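# Unstack one tumbler and stand it upright nearby

## Task

Lift one of the four loose tumblers from the stack and set it upright (opening facing up) on the table, with a gap of at least one tumbler width between it and the stack. The remaining three must stay stacked in their original spot with openings facing down. Everything must stay put on its own, with no support from the robot, and at the end the hand must have released the tumbler and backed away.

## Robot and tools

ROBOT. Two arms, left_arm and right_arm, each ending in an identical five-finger right hand (not mirrored), so every hand axis and number means the same on both. The tumbler stack sits on a table; the task is described above.

SCENE FRAME. Origin on the tabletop midway between the arms; +x runs out over the table, +z up, and left_arm sits on the +y side. The names left/right do not refer to sides of a camera image.

HAND POINT. Each arm is steered by a point 0.05 m in front of the palm, where index pad and thumb tip meet in a pinch. Its axes: +z along the straightened fingers (which extend 0.06-0.07 m past it), +y outward from the palm, +x across the palm toward the little finger. Across the palm the hand extends 0.08 m on the little-finger side; on the thumb side 0.02 m when the thumb is turned in front of the palm, up to 0.09 m otherwise. A wrist bracket on the little-finger side protrudes 0.03 m beyond the point along +y and 0.11 m across; it can collide. Rotating the hand (especially about x or y) shifts the point slightly.

ROW FORMAT (used by execute_actions and move). One flat list of 28 numbers, each in [-1, 1], always covering both arms: left_arm dx, dy, dz, rx, ry, rz, then left_gripper little, ring, middle, index, thumb_bend, thumb_turn, force_limit, speed, then the same 14 for right_arm and right_gripper.
- dx..rz are an offset, not a pose: a target relative to where that hand point measured at the start of the action, expressed in the hand point's own axes. 1.0 equals 0.6 m or 180 degrees; rx, ry, rz form a single rotation vector. Every row in an action is measured from that same start, not added onto the previous row. For a call's first action the start is the last pose a result reported.
- Finger and thumb values are absolute targets: +1 open/straight, -1 curled closed. thumb_turn +1 places the thumb beside the palm, -1 in front opposing the fingers. A pinch is roughly index -0.22, thumb_bend -0.75, thumb_turn -0.57.
- force_limit maps linearly from about 0 N (-1) to 10 N (+1) at the fingertip (15 N for the two thumb motors); it only stops closing. speed maps from nearly still (-1) to full (+1), full travel taking 0.6 s.
- There is no 'no change' value. To leave a hand alone, resend its last eight executed numbers; before any were sent, use its hand_measured six values plus hand_force_limit and hand_speed.

execute_actions(actions): a list of actions; each action is up to 15 rows, one per 1/30 s control step; a short table repeats its final row to fill 15 steps. Each step, the commanded pose is clipped to within 100 mm and 16 degrees of the measured pose, so large offsets need several actions; after an action the arm continues at most to its last clipped pose. An empty list just returns state and images.

move(target, speed, stop_force, blocking): target is one row as above, offsets measured from the pose in the most recent result showing one. Each hand point travels straight toward it, turning the shorter way; all paths finish together within 0.5-10 s (cut off at 10 s). speed is the path's top speed in m/s, 0.002-0.5 (default 0.25); rotation is capped at twice that in rad/s. Hand values are sent at the start. stop_force (N, 13-80, shared by both arms) ends an arm's path when its wrist sensor sees that much added push along the direction of travel; the arm then backs to where it was two steps earlier and holds. Use it only slowly, not while the hand rotates, not after 0 s of scene time under 0.2 s, and omit it when moving away from something being pressed. blocking=false returns after 0.5 s while motion continues (not allowed with stop_force); then use wait or stop before sending new motion. The result adds a 'move:' line with each arm's ending (done, off_target, moving, held, fault, contact) and any limits (paced = pose clipped; held = some steps blocked, after which the arm may surge), plus distance from target.

wait(seconds): 0-10 s, arms hold their last command; returns early if a running move ends. stop(): brakes a running move. zoom_image(camera, region): region [x0, y0, x1, y1] in pixels, at most 504x504, of cam_high, cam_left_wrist or cam_right_wrist (all 896x504). show_instructions(): shows reference images. finished_scene(scene): ends the current scene, passing its number; irreversible.

RESULTS. Per arm: end_effector_position (m), end_effector_quat_wxyz, velocities, in the scene frame (printed positions drift at long reach). 'Hand target' lines give the pose currently being driven to. 'pose unreachable' means a clearance check altered that arm's command. hand_measured, hand_stopped_by (moving, target, force, stalled, fault) and hand_load_n list six values in motor order; a dropped object shows as loads near 0. Joint positions and torques, plus Wrist force and Wrist torque in the end-effector axes (noisy, offset up to ~5.5 N, saturating near 100 N).

GRIPPING. With the thumb turned fully in front (turn it before reaching the object), the hand wraps objects 0.035-0.08 m wide, object centred on the wrist side of the hand point. A motor moves only when its target changes by 0.01 or more, then locks on arrival or on reaching force_limit. For gentle closing use speed -0.9 or lower. To squeeze more, raise force_limit and send a more-closed target; to loosen, send a more-open one.

AVOID. Contact torque at a joint limit or 150 N external force stops that arm for 10 s. Arms are stiff: aiming even slightly past a firm contact can fault, and faster touches hit harder. Never let the arms strike or press each other. Do not drop, slam or knock anything off the table; loose objects may occasionally be nudged by outside pushes. Holding loads heats motors; at 85 °C the arm brakes until cooled. The robot holds its last command while you compose replies.

Each tool is called after "Emit:" as name([rows], argument=value, ...), one row to a line, values as JSON.

Reference images:

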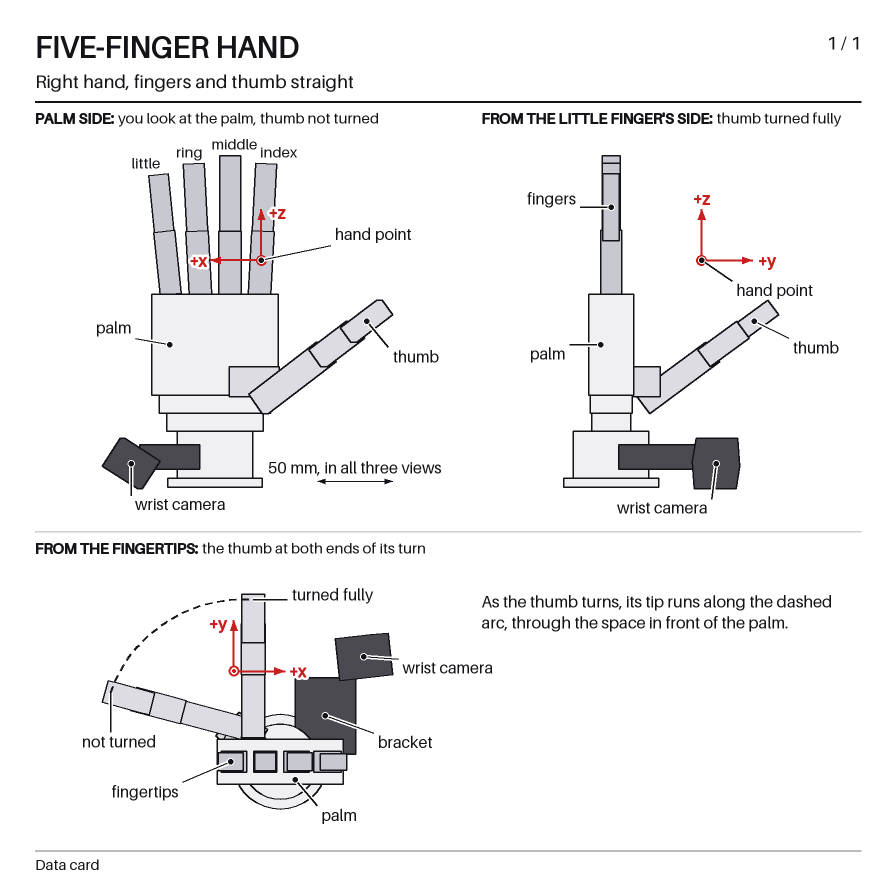

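## Session

Emit:
execute_actions(actions=[])

Scene clock: 0.00 s.
left_arm: end_effector_position=(-0.1137, +1.0828, +0.7217) hand_measured=(+1.000, +1.000, +1.000, +1.000, +1.000, +1.000) hand_load_n=(+0.0, +0.0, +0.0, +0.0, +0.0, +0.0) hand_stopped_by=(target, target, target, target, target, target) hand_force_limit=0.00 hand_speed=-0.80 end_effector_quat_wxyz=(+0.099, -0.722, +0.675, +0.113) end_effector_velocity=(+0.000, +0.000, -0.000) end_effector_angular_velocity=(+0.000, -0.000, -0.000) | right_arm: end_effector_position=(+0.1346, -1.0932, +0.6812) hand_measured=(+1.000, +1.000, +1.000, +1.000, +1.000, +1.000) hand_load_n=(+0.0, +0.0, +0.0, +0.0, +0.0, +0.0) hand_stopped_by=(target, target, target, target, target, target) hand_force_limit=0.00 hand_speed=-0.80 end_effector_quat_wxyz=(+0.063, +0.715, +0.688, -0.108) end_effector_velocity=(-0.000, -0.001, -0.002) end_effector_angular_velocity=(+0.002, -0.001, -0.000)
Joint positions: left_arm=[ 1.255 -1.683  1.303  1.657  1.506 -1.747] | right_arm=[-1.888 -1.663  1.352  1.633  1.547 -1.904]
Joint velocities: left_arm=[-0.  0. -0. -0.  0. -0.] | right_arm=[ 0.     0.001  0.002 -0.001 -0.     0.   ]
Joint torques (N m, as the arm reports them, + toward a larger angle): no reading
Wrist force (N, on the end effector, along its own x y z axes, offset not removed): no reading
Wrist torque (N m, same axes, about the end effector's origin, offset not removed): no reading
Hand target (left_arm): -0.114, +1.083, +0.722; -0.099, +0.722, -0.675, -0.113
Hand target (right_arm): +0.135, -1.093, +0.681; +0.063, +0.715, +0.688, -0.108

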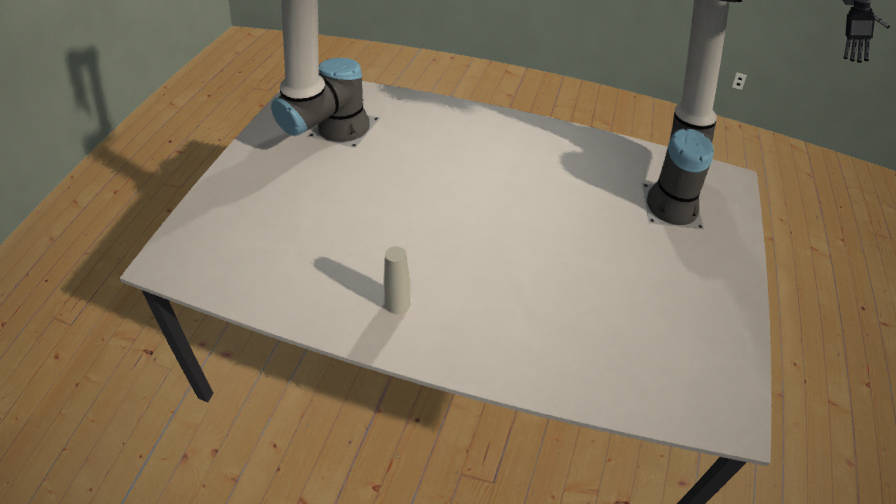

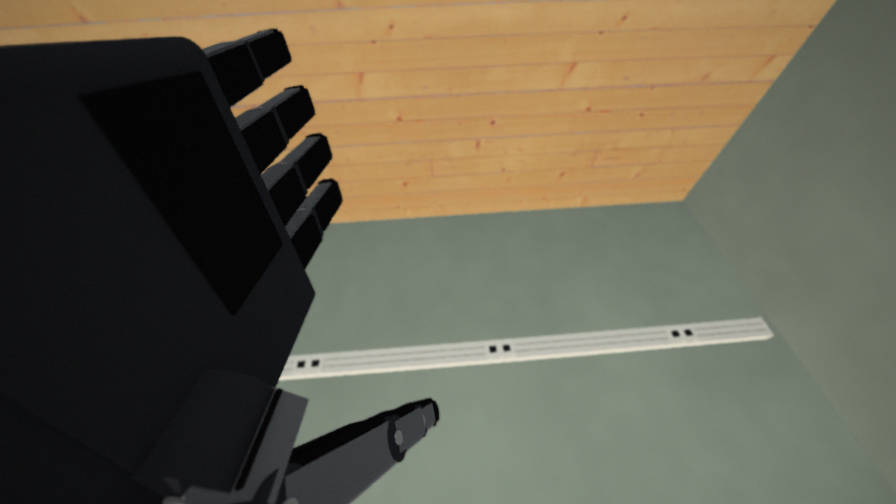

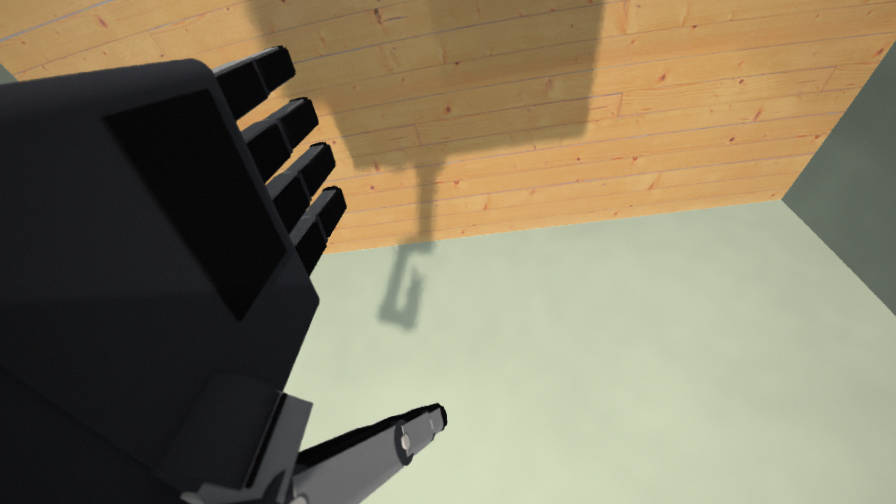

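Emit:
zoom_image(camera="cam_high", region=[340, 230, 460, 330])

Emit:
zoom_image(camera="cam_high", region=[250, 0, 500, 170])

Emit:
zoom_image(camera="cam_high", region=[600, 100, 800, 250])

Region (340, 230, 460, 330) of cam_high's 896x504 image, scaled by 4.200, with more detail than that image has.

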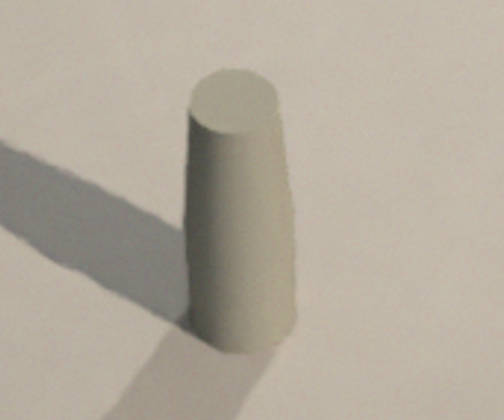

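Region (250, 0, 500, 170) of cam_high's 896x504 image, scaled by 2.016, with more detail than that image has; it fills the top 343 rows of this view, and the rest is white.

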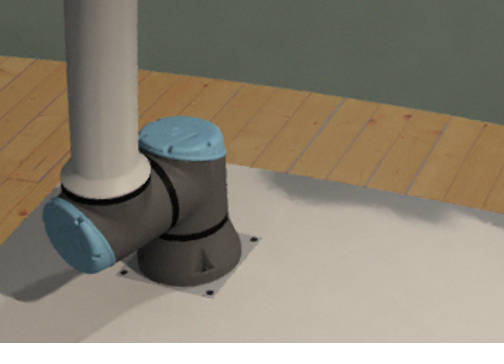

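Region (600, 100, 800, 250) of cam_high's 896x504 image, scaled by 2.520, with more detail than that image has; it fills the top 378 rows of this view, and the rest is white.

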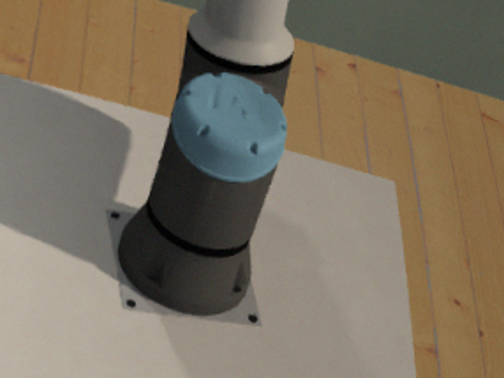

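Emit:
move(target=[0,0,0,0,0,0,1,1,1,1,1,1,0,-0.8, 0.400,0.927,0.305,-0.102,-0.232,-0.198,1,1,1,1,1,-1,0,0.3], speed=0.4)

Scene clock: 56.30 s.
left_arm: end_effector_position=(-0.1137, +1.0828, +0.7217) hand_measured=(+1.000, +1.000, +1.000, +1.000, +1.000, +1.000) hand_load_n=(+0.0, +0.0, +0.0, +0.0, +0.0, +0.0) hand_stopped_by=(target, target, target, target, target, target) hand_force_limit=0.00 hand_speed=-0.80 end_effector_quat_wxyz=(+0.099, -0.722, +0.675, +0.113) end_effector_velocity=(+0.000, +0.000, -0.000) end_effector_angular_velocity=(-0.000, -0.000, -0.000) | right_arm: end_effector_position=(+0.6854, -0.9301, +0.4150) hand_measured=(+1.000, +1.000, +1.000, +1.000, +1.000, -1.000) hand_load_n=(+0.0, +0.0, +0.0, +0.0, +0.0, +0.0) hand_stopped_by=(target, target, target, target, target, target) hand_force_limit=0.00 hand_speed=0.30 end_effector_quat_wxyz=(+0.373, +0.374, +0.809, -0.258) end_effector_velocity=(+0.002, +0.000, -0.000) end_effector_angular_velocity=(-0.003, -0.000, +0.002)
Joint positions: left_arm=[ 1.255 -1.683  1.303  1.657  1.506 -1.747] | right_arm=[-0.695 -1.624  1.874  0.4    1.8   -1.571]
Joint velocities: left_arm=[-0.  0.  0.  0.  0. -0.] | right_arm=[ 0.004  0.003 -0.002 -0.003  0.002 -0.001]
Joint torques (N m, as the arm reports them, + toward a larger angle): left_arm=[ -0.01 -31.99 -36.62   1.95  -1.     0.39] | right_arm=[ 11.14 -19.22 -51.39  -2.1    3.94  -3.62]
Wrist force (N, on the end effector, along its own x y z axes, offset not removed): left_arm=[-0.2 0.9 2.4] | right_arm=[2.3 2.3 -1.0]
Wrist torque (N m, same axes, about the end effector's origin, offset not removed): left_arm=[0.13 0.00 0.11] | right_arm=[0.49 -0.44 0.23]
Hand target (left_arm): -0.114, +1.083, +0.722; -0.099, +0.722, -0.675, -0.113
Hand target (right_arm): +0.686, -0.930, +0.415; +0.373, +0.374, +0.809, -0.258
Off the commanded pose (left_arm): 0.000 m, 0 deg.
Off the commanded pose (right_arm): 0.002 m, 0 deg.
move: done

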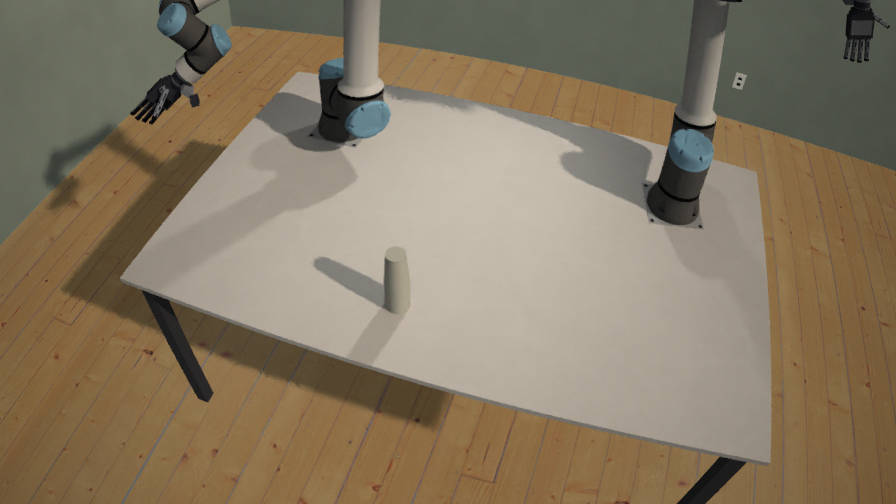

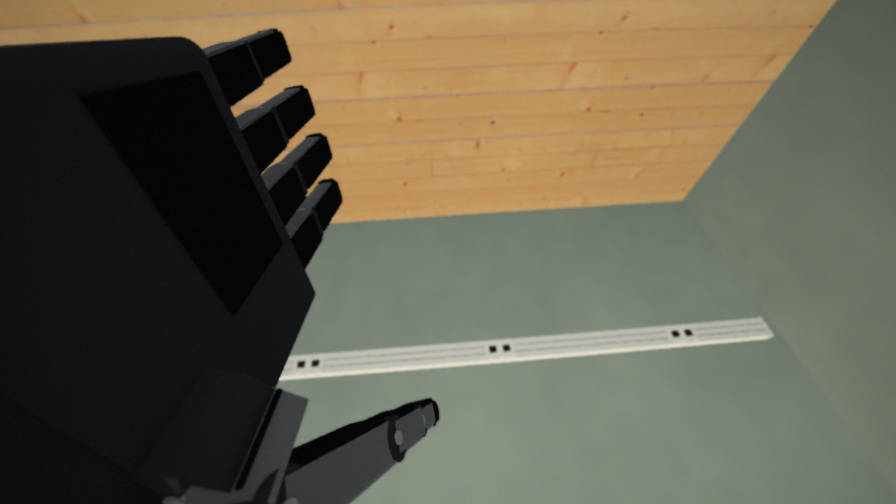

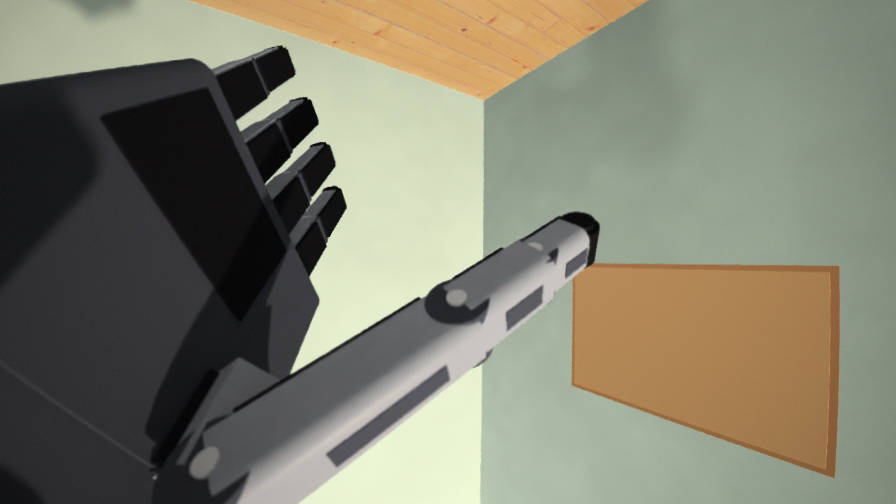

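Emit:
move(target=[0,0,0,0,0,0,1,1,1,1,1,1,0,-0.8, 0.9025,0.769,-0.7075,-0.3012,-0.2078,-0.0553,1,1,1,1,1,-1,0,0.3], speed=0.4)

Scene clock: 67.03 s.
left_arm: end_effector_position=(-0.1137, +1.0828, +0.7217) hand_measured=(+1.000, +1.000, +1.000, +1.000, +1.000, +1.000) hand_load_n=(+0.0, +0.0, +0.0, +0.0, +0.0, +0.0) hand_stopped_by=(target, target, target, target, target, target) hand_force_limit=0.00 hand_speed=-0.80 end_effector_quat_wxyz=(+0.099, -0.722, +0.675, +0.113) end_effector_velocity=(+0.000, +0.000, -0.000) end_effector_angular_velocity=(-0.000, -0.000, -0.000) | right_arm: end_effector_position=(+0.6399, -0.1391, +0.1714) hand_measured=(+1.000, +1.000, +1.000, +1.000, +1.000, -1.000) hand_load_n=(+0.0, +0.0, +0.0, +0.0, +0.0, +0.0) hand_stopped_by=(target, target, target, target, target, target) hand_force_limit=0.00 hand_speed=0.30 end_effector_quat_wxyz=(+0.708, +0.001, +0.706, +0.000) end_effector_velocity=(+0.000, +0.002, -0.001) end_effector_angular_velocity=(-0.001, -0.002, +0.001)
Joint positions: left_arm=[ 1.255 -1.683  1.303  1.657  1.506 -1.747] | right_arm=[ 0.601 -1.254  2.33  -1.078  2.116 -1.571]
Joint velocities: left_arm=[-0.  0. -0. -0.  0.  0.] | right_arm=[ 0.002  0.005 -0.002 -0.005  0.001 -0.002]
Joint torques (N m, as the arm reports them, + toward a larger angle): left_arm=[ -1.   -31.43 -36.08   1.88  -0.72   0.49] | right_arm=[ 11.17 -33.75 -31.13  -4.7    3.45  -2.92]
Wrist force (N, on the end effector, along its own x y z axes, offset not removed): left_arm=[-1.1 0.0 -0.6] | right_arm=[-0.6 1.1 -0.8]
Wrist torque (N m, same axes, about the end effector's origin, offset not removed): left_arm=[0.18 0.28 0.01] | right_arm=[0.19 0.03 -0.16]
Hand target (left_arm): -0.114, +1.083, +0.722; -0.099, +0.722, -0.675, -0.113
Hand target (right_arm): +0.640, -0.139, +0.171; +0.708, +0.001, +0.706, +0.000
Off the commanded pose (left_arm): 0.000 m, 0 deg.
Off the commanded pose (right_arm): 0.002 m, 0 deg.
move: done

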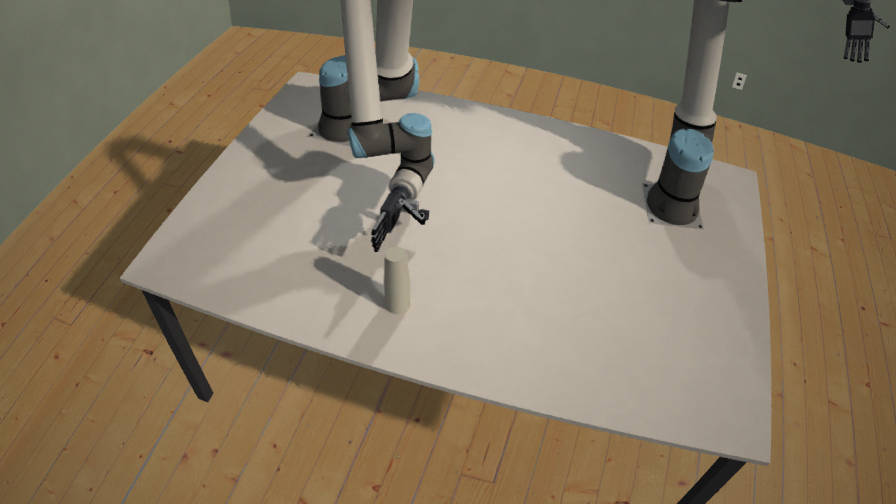

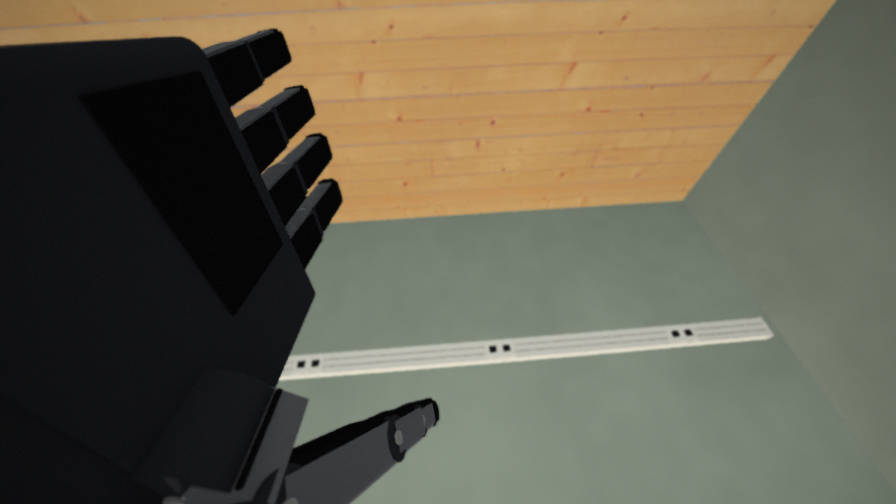

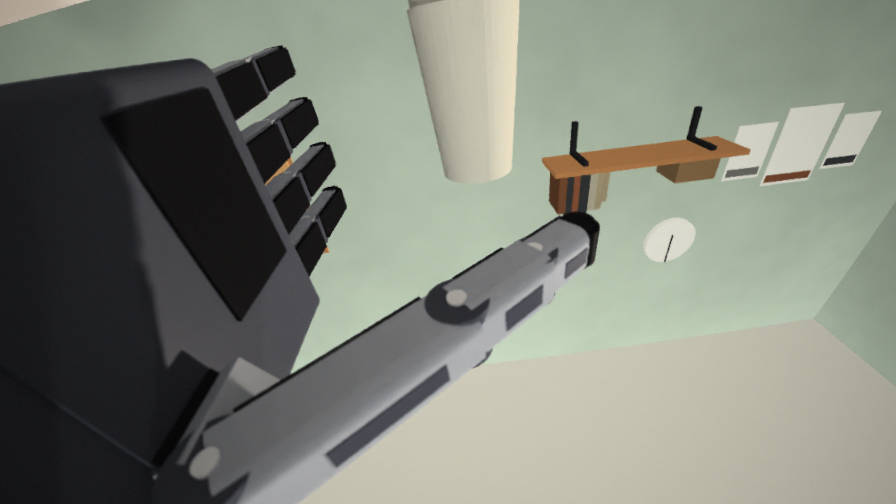

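Emit:
zoom_image(camera="cam_right_wrist", region=[360, 0, 580, 200])

Emit:
zoom_image(camera="cam_high", region=[340, 170, 480, 320])

Region (360, 0, 580, 200) of cam_right_wrist's 896x504 image, scaled by 2.291, with more detail than that image has; it fills the top 458 rows of this view, and the rest is white.

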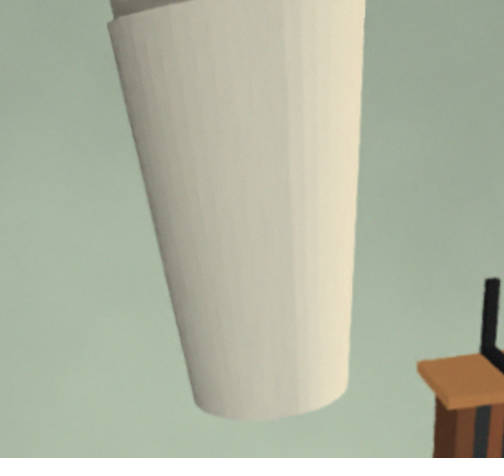

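Region (340, 170, 480, 320) of cam_high's 896x504 image, scaled by 3.360, with more detail than that image has; it fills the left 470 columns of this view, and the rest is white.

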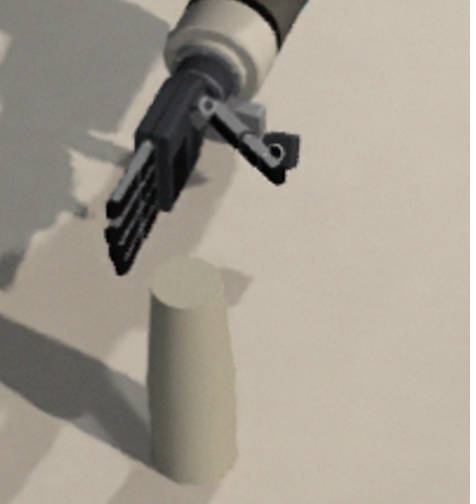

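Emit:
move(target=[0,0,0,0,0,0,1,1,1,1,1,1,0,-0.8, 0.019,0.0235,0.1335,0,0,0,1,1,1,1,1,-1,0,0.3], speed=0.15)

Scene clock: 82.77 s.
left_arm: end_effector_position=(-0.1137, +1.0828, +0.7217) hand_measured=(+1.000, +1.000, +1.000, +1.000, +1.000, +1.000) hand_load_n=(+0.0, +0.0, +0.0, +0.0, +0.0, +0.0) hand_stopped_by=(target, target, target, target, target, target) hand_force_limit=0.00 hand_speed=-0.80 end_effector_quat_wxyz=(+0.099, -0.722, +0.675, +0.113) end_effector_velocity=(-0.000, -0.000, +0.000) end_effector_angular_velocity=(+0.000, +0.000, +0.001) | right_arm: end_effector_position=(+0.7199, -0.1250, +0.1601) hand_measured=(+1.000, +1.000, +1.000, +1.000, +1.000, -1.000) hand_load_n=(+0.0, +0.0, +0.0, +0.0, +0.0, +0.0) hand_stopped_by=(target, target, target, target, target, target) hand_force_limit=0.00 hand_speed=0.30 end_effector_quat_wxyz=(+0.708, +0.001, +0.706, +0.000) end_effector_velocity=(+0.002, -0.000, -0.001) end_effector_angular_velocity=(-0.001, +0.001, -0.000)
Joint positions: left_arm=[ 1.255 -1.683  1.303  1.657  1.506 -1.747] | right_arm=[ 0.546 -1.163  2.209 -1.048  2.061 -1.571]
Joint velocities: left_arm=[ 0.  0. -0. -0. -0. -0.] | right_arm=[-0.002  0.002 -0.003  0.002 -0.001 -0.   ]
Joint torques (N m, as the arm reports them, + toward a larger angle): left_arm=[ -0.43 -31.69 -36.16   1.79  -0.74   0.31] | right_arm=[-10.5  -40.27 -33.52   0.65  -3.94   3.62]
Wrist force (N, on the end effector, along its own x y z axes, offset not removed): left_arm=[-1.1 -0.3 0.3] | right_arm=[2.3 3.8 0.3]
Wrist torque (N m, same axes, about the end effector's origin, offset not removed): left_arm=[0.12 0.11 0.09] | right_arm=[0.69 -0.50 0.19]
Hand target (left_arm): -0.114, +1.083, +0.722; -0.099, +0.722, -0.675, -0.113
Hand target (right_arm): +0.720, -0.125, +0.160; +0.708, +0.001, +0.706, +0.000
Off the commanded pose (left_arm): 0.000 m, 0 deg.
Off the commanded pose (right_arm): 0.000 m, 0 deg.
move: done

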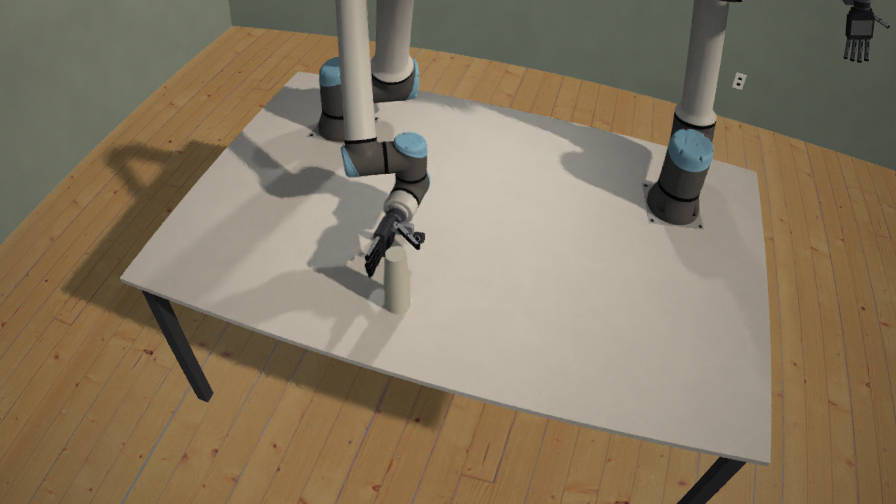

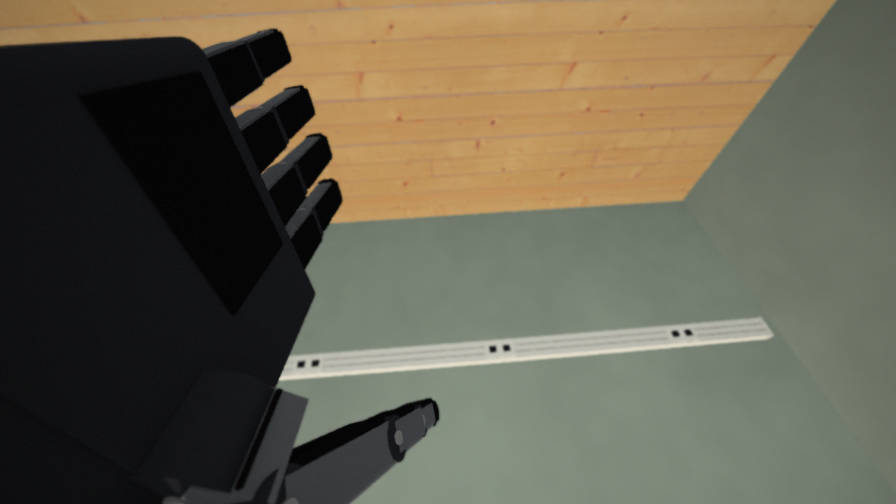

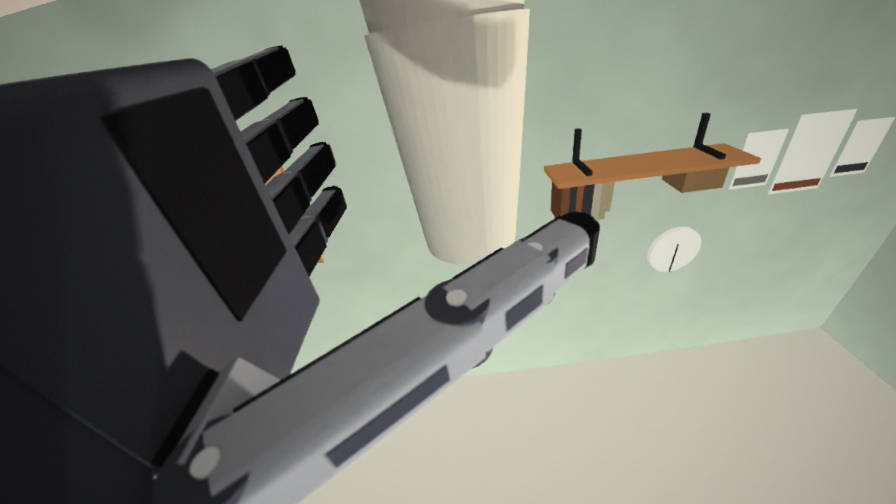

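Emit:
move(target=[0,0,0,0,0,0,1,1,1,1,1,1,0,-0.8, 0,0.0367,0.1168,0,0,-0.027,1,1,1,1,1,-1,0,0.3], speed=0.1)

Scene clock: 101.73 s.
left_arm: end_effector_position=(-0.1137, +1.0828, +0.7217) hand_measured=(+1.000, +1.000, +1.000, +1.000, +1.000, +1.000) hand_load_n=(+0.0, +0.0, +0.0, +0.0, +0.0, +0.0) hand_stopped_by=(target, target, target, target, target, target) hand_force_limit=0.00 hand_speed=-0.80 end_effector_quat_wxyz=(+0.099, -0.722, +0.675, +0.113) end_effector_velocity=(+0.000, -0.001, +0.000) end_effector_angular_velocity=(-0.001, -0.000, -0.001) | right_arm: end_effector_position=(+0.7898, -0.1031, +0.1602) hand_measured=(+1.000, +1.000, +1.000, +1.000, +1.000, -1.000) hand_load_n=(+0.0, +0.0, +0.0, +0.0, +0.0, +0.0) hand_stopped_by=(target, target, target, target, target, target) hand_force_limit=0.00 hand_speed=0.30 end_effector_quat_wxyz=(+0.707, -0.029, +0.706, -0.030) end_effector_velocity=(+0.003, +0.001, +0.001) end_effector_angular_velocity=(-0.000, -0.003, -0.000)
Joint positions: left_arm=[ 1.255 -1.683  1.303  1.657  1.506 -1.747] | right_arm=[ 0.52  -1.103  2.081 -0.979  2.035 -1.655]
Joint velocities: left_arm=[-0.    -0.001 -0.     0.001  0.     0.   ] | right_arm=[-0.001  0.002 -0.006  0.001 -0.001 -0.002]
Joint torques (N m, as the arm reports them, + toward a larger angle): left_arm=[  0.16 -32.14 -36.29   1.9   -0.99   0.5 ] | right_arm=[-10.46 -48.15 -34.45   0.61  -4.03  -3.55]
Wrist force (N, on the end effector, along its own x y z axes, offset not removed): left_arm=[1.4 -2.8 1.1] | right_arm=[1.7 4.1 0.7]
Wrist torque (N m, same axes, about the end effector's origin, offset not removed): left_arm=[-0.32 -0.32 0.15] | right_arm=[0.58 -0.25 0.14]
Hand target (left_arm): -0.114, +1.083, +0.722; -0.099, +0.722, -0.675, -0.113
Hand target (right_arm): +0.790, -0.103, +0.160; +0.707, -0.029, +0.706, -0.030
Off the commanded pose (left_arm): 0.000 m, 0 deg.
Off the commanded pose (right_arm): 0.000 m, 0 deg.
move: done

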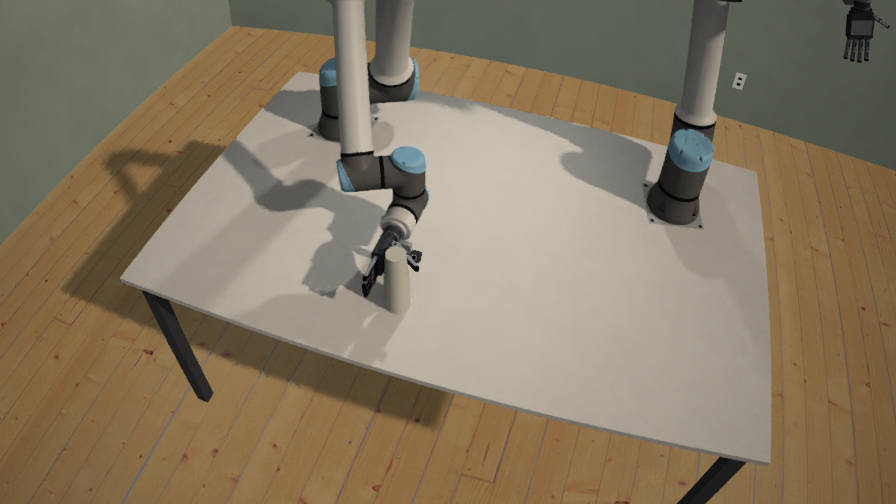

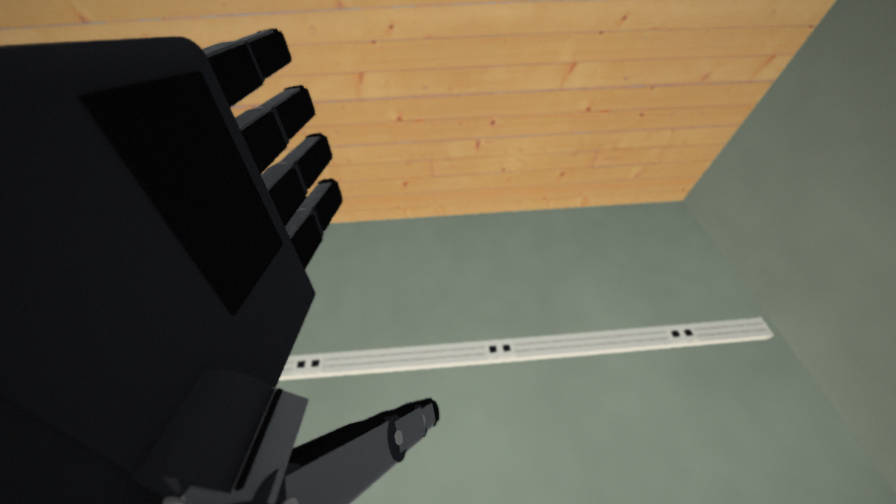

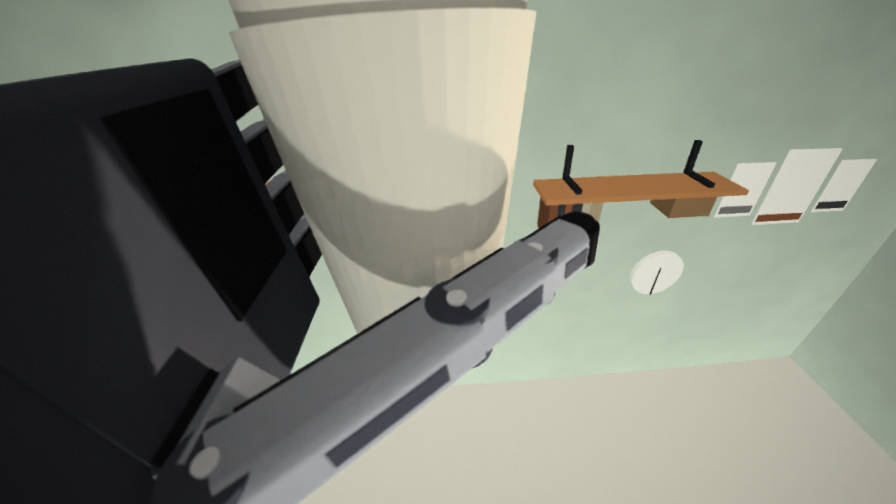

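Emit:
move(target=[0,0,0,0,0,0,1,1,1,1,1,1,0,-0.8, 0,0.008,0.028,0,0,0,1,0.6,0.6,0.6,1,-1,-0.8,-0.6], speed=0.04)

Scene clock: 108.13 s.
left_arm: end_effector_position=(-0.1137, +1.0828, +0.7217) hand_measured=(+1.000, +1.000, +1.000, +1.000, +1.000, +1.000) hand_load_n=(+0.0, +0.0, +0.0, +0.0, +0.0, +0.0) hand_stopped_by=(target, target, target, target, target, target) hand_force_limit=0.00 hand_speed=-0.80 end_effector_quat_wxyz=(+0.099, -0.722, +0.675, +0.113) end_effector_velocity=(-0.000, -0.000, -0.000) end_effector_angular_velocity=(-0.001, -0.001, +0.000) | right_arm: end_effector_position=(+0.8065, -0.0983, +0.1598) hand_measured=(+1.000, +0.600, +0.600, +0.600, +1.000, -1.000) hand_load_n=(+0.0, +0.0, +0.0, +0.0, +0.0, +0.0) hand_stopped_by=(target, target, target, target, target, target) hand_force_limit=-0.80 hand_speed=-0.60 end_effector_quat_wxyz=(+0.707, -0.029, +0.706, -0.030) end_effector_velocity=(+0.001, +0.000, +0.000) end_effector_angular_velocity=(+0.001, +0.000, -0.001)
Joint positions: left_arm=[ 1.255 -1.683  1.303  1.657  1.506 -1.747] | right_arm=[ 0.515 -1.086  2.049 -0.965  2.03  -1.655]
Joint velocities: left_arm=[0.    0.    0.    0.    0.001 0.   ] | right_arm=[-0.     0.001 -0.003  0.002  0.001  0.001]
Joint torques (N m, as the arm reports them, + toward a larger angle): left_arm=[  0.12 -31.52 -36.33   1.83  -0.95   0.22] | right_arm=[-10.82 -49.26 -36.97   0.59  -4.05   3.65]
Wrist force (N, on the end effector, along its own x y z axes, offset not removed): left_arm=[-0.8 -3.6 0.0] | right_arm=[0.9 -0.6 2.0]
Wrist torque (N m, same axes, about the end effector's origin, offset not removed): left_arm=[-0.40 0.22 0.09] | right_arm=[-0.15 -0.26 -0.10]
Hand target (left_arm): -0.114, +1.083, +0.722; -0.099, +0.722, -0.675, -0.113
Hand target (right_arm): +0.807, -0.098, +0.160; +0.707, -0.029, +0.706, -0.030
Off the commanded pose (left_arm): 0.000 m, 0 deg.
Off the commanded pose (right_arm): 0.000 m, 0 deg.
move: done

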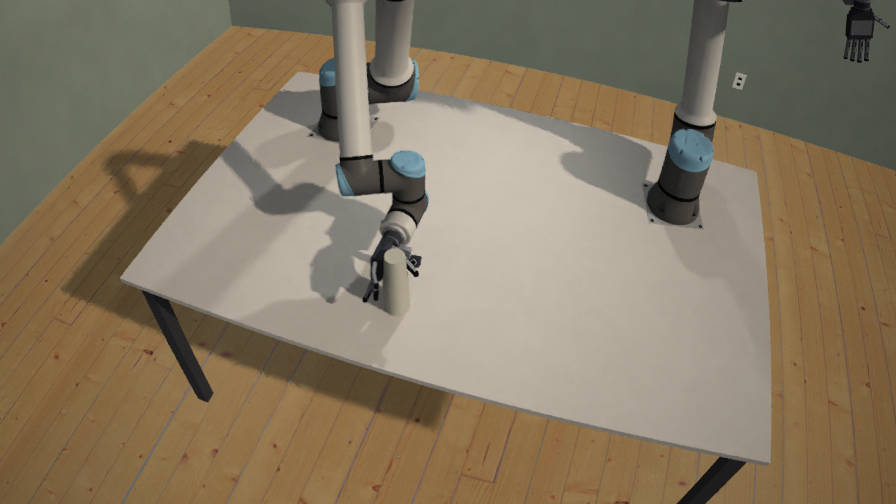

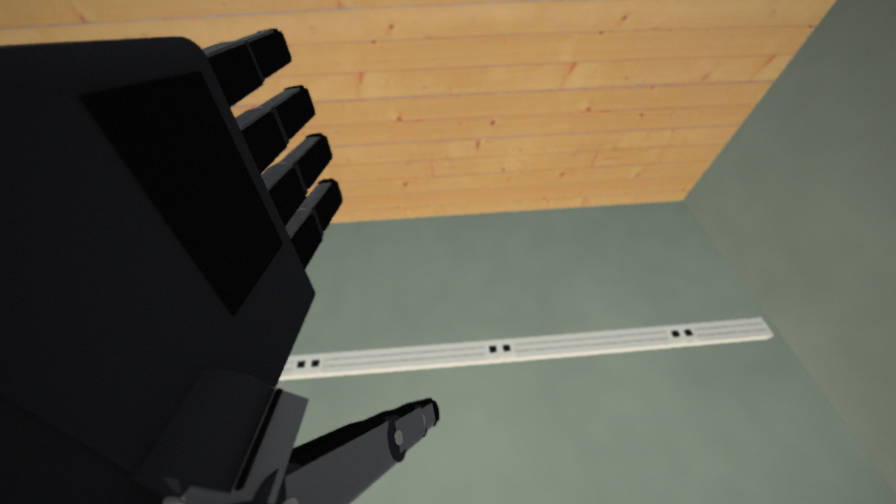

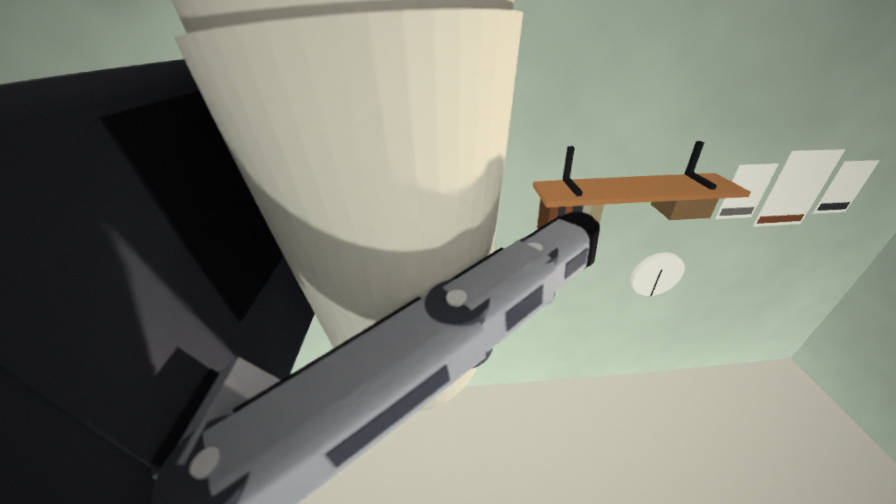

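Emit:
zoom_image(camera="cam_high", region=[340, 230, 460, 330])

Region (340, 230, 460, 330) of cam_high's 896x504 image, scaled by 4.200, with more detail than that image has.

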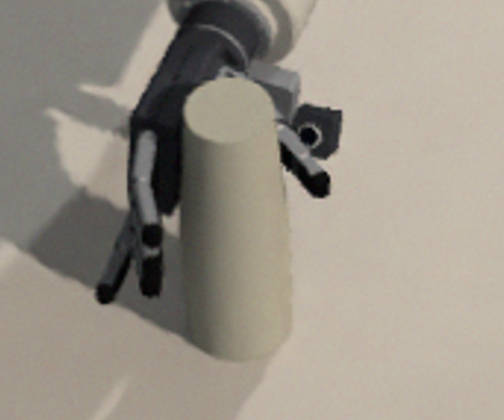

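Emit:
move(target=[0,0,0,0,0,0,1,1,1,1,1,1,0,-0.8, 0,0,-0.0133,0,0,0,1,-0.6,-0.6,-0.6,1,-1,-0.3,-0.7], speed=0.03)

Emit:
zoom_image(camera="cam_high", region=[340, 230, 460, 330])

Scene clock: 115.60 s.
left_arm: end_effector_position=(-0.1137, +1.0828, +0.7217) hand_measured=(+1.000, +1.000, +1.000, +1.000, +1.000, +1.000) hand_load_n=(+0.0, +0.0, +0.0, +0.0, +0.0, +0.0) hand_stopped_by=(target, target, target, target, target, target) hand_force_limit=0.00 hand_speed=-0.80 end_effector_quat_wxyz=(+0.099, -0.722, +0.675, +0.113) end_effector_velocity=(-0.000, +0.000, -0.000) end_effector_angular_velocity=(-0.001, +0.001, +0.000) | right_arm: end_effector_position=(+0.7985, -0.0983, +0.1598) hand_measured=(+1.000, -0.130, -0.180, -0.214, +1.000, -1.000) hand_load_n=(+0.0, +1.0, +5.5, +6.0, +1.5, +0.5) hand_stopped_by=(target, force, force, force, target, target) hand_force_limit=-0.30 hand_speed=-0.70 end_effector_quat_wxyz=(+0.707, -0.029, +0.706, -0.030) end_effector_velocity=(-0.000, -0.000, +0.000) end_effector_angular_velocity=(-0.000, -0.000, -0.000)
Joint positions: left_arm=[ 1.255 -1.683  1.303  1.657  1.506 -1.747] | right_arm=[ 0.521 -1.092  2.061 -0.971  2.036 -1.655]
Joint velocities: left_arm=[-0.     0.    -0.     0.001 -0.001  0.   ] | right_arm=[ 0.    -0.     0.001 -0.001  0.    -0.   ]
Joint torques (N m, as the arm reports them, + toward a larger angle): left_arm=[ -0.54 -31.62 -35.78   1.94  -0.85   0.35] | right_arm=[ 10.94 -89.99 -20.79  -4.51   3.21  -3.38]
Wrist force (N, on the end effector, along its own x y z axes, offset not removed): left_arm=[1.1 -0.3 0.1] | right_arm=[1.5 0.9 -1.6]
Wrist torque (N m, same axes, about the end effector's origin, offset not removed): left_arm=[0.11 -0.20 0.18] | right_arm=[0.34 -0.52 -0.13]
Hand target (left_arm): -0.114, +1.083, +0.722; -0.099, +0.722, -0.675, -0.113
Hand target (right_arm): +0.798, -0.098, +0.160; +0.707, -0.029, +0.706, -0.030
Off the commanded pose (left_arm): 0.000 m, 0 deg.
Off the commanded pose (right_arm): 0.000 m, 0 deg.
move: done

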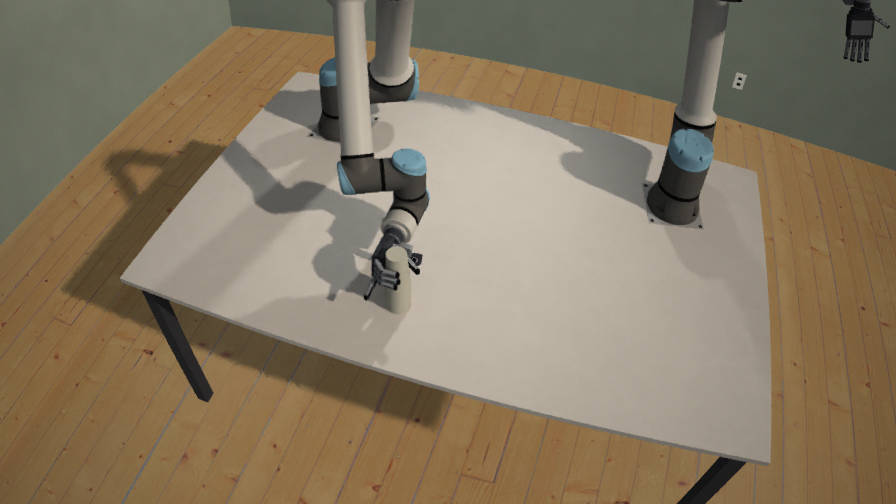

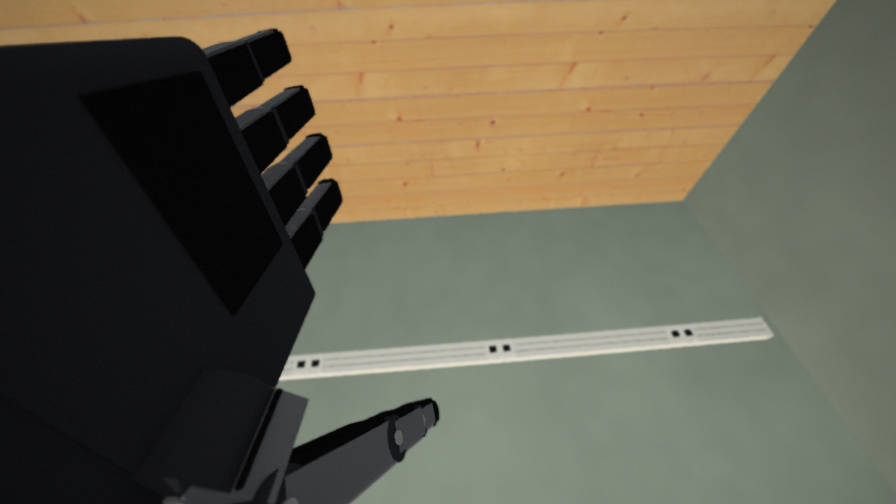

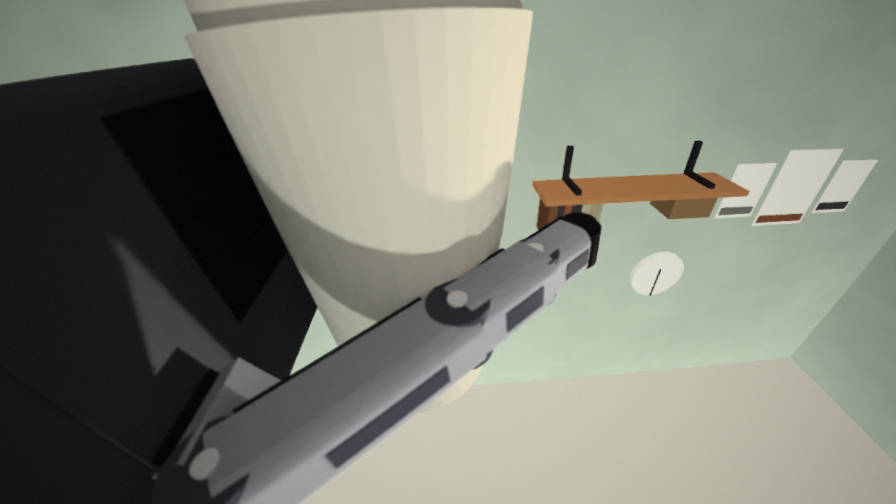

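Region (340, 230, 460, 330) of cam_high's 896x504 image, scaled by 4.200, with more detail than that image has.

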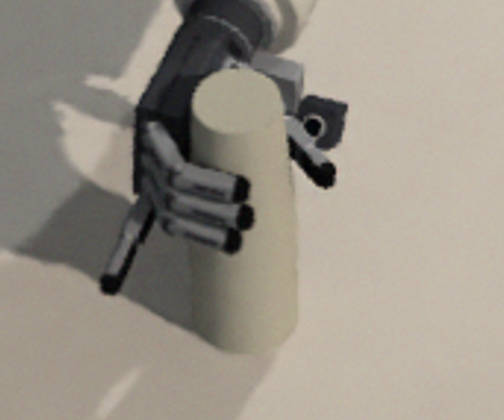

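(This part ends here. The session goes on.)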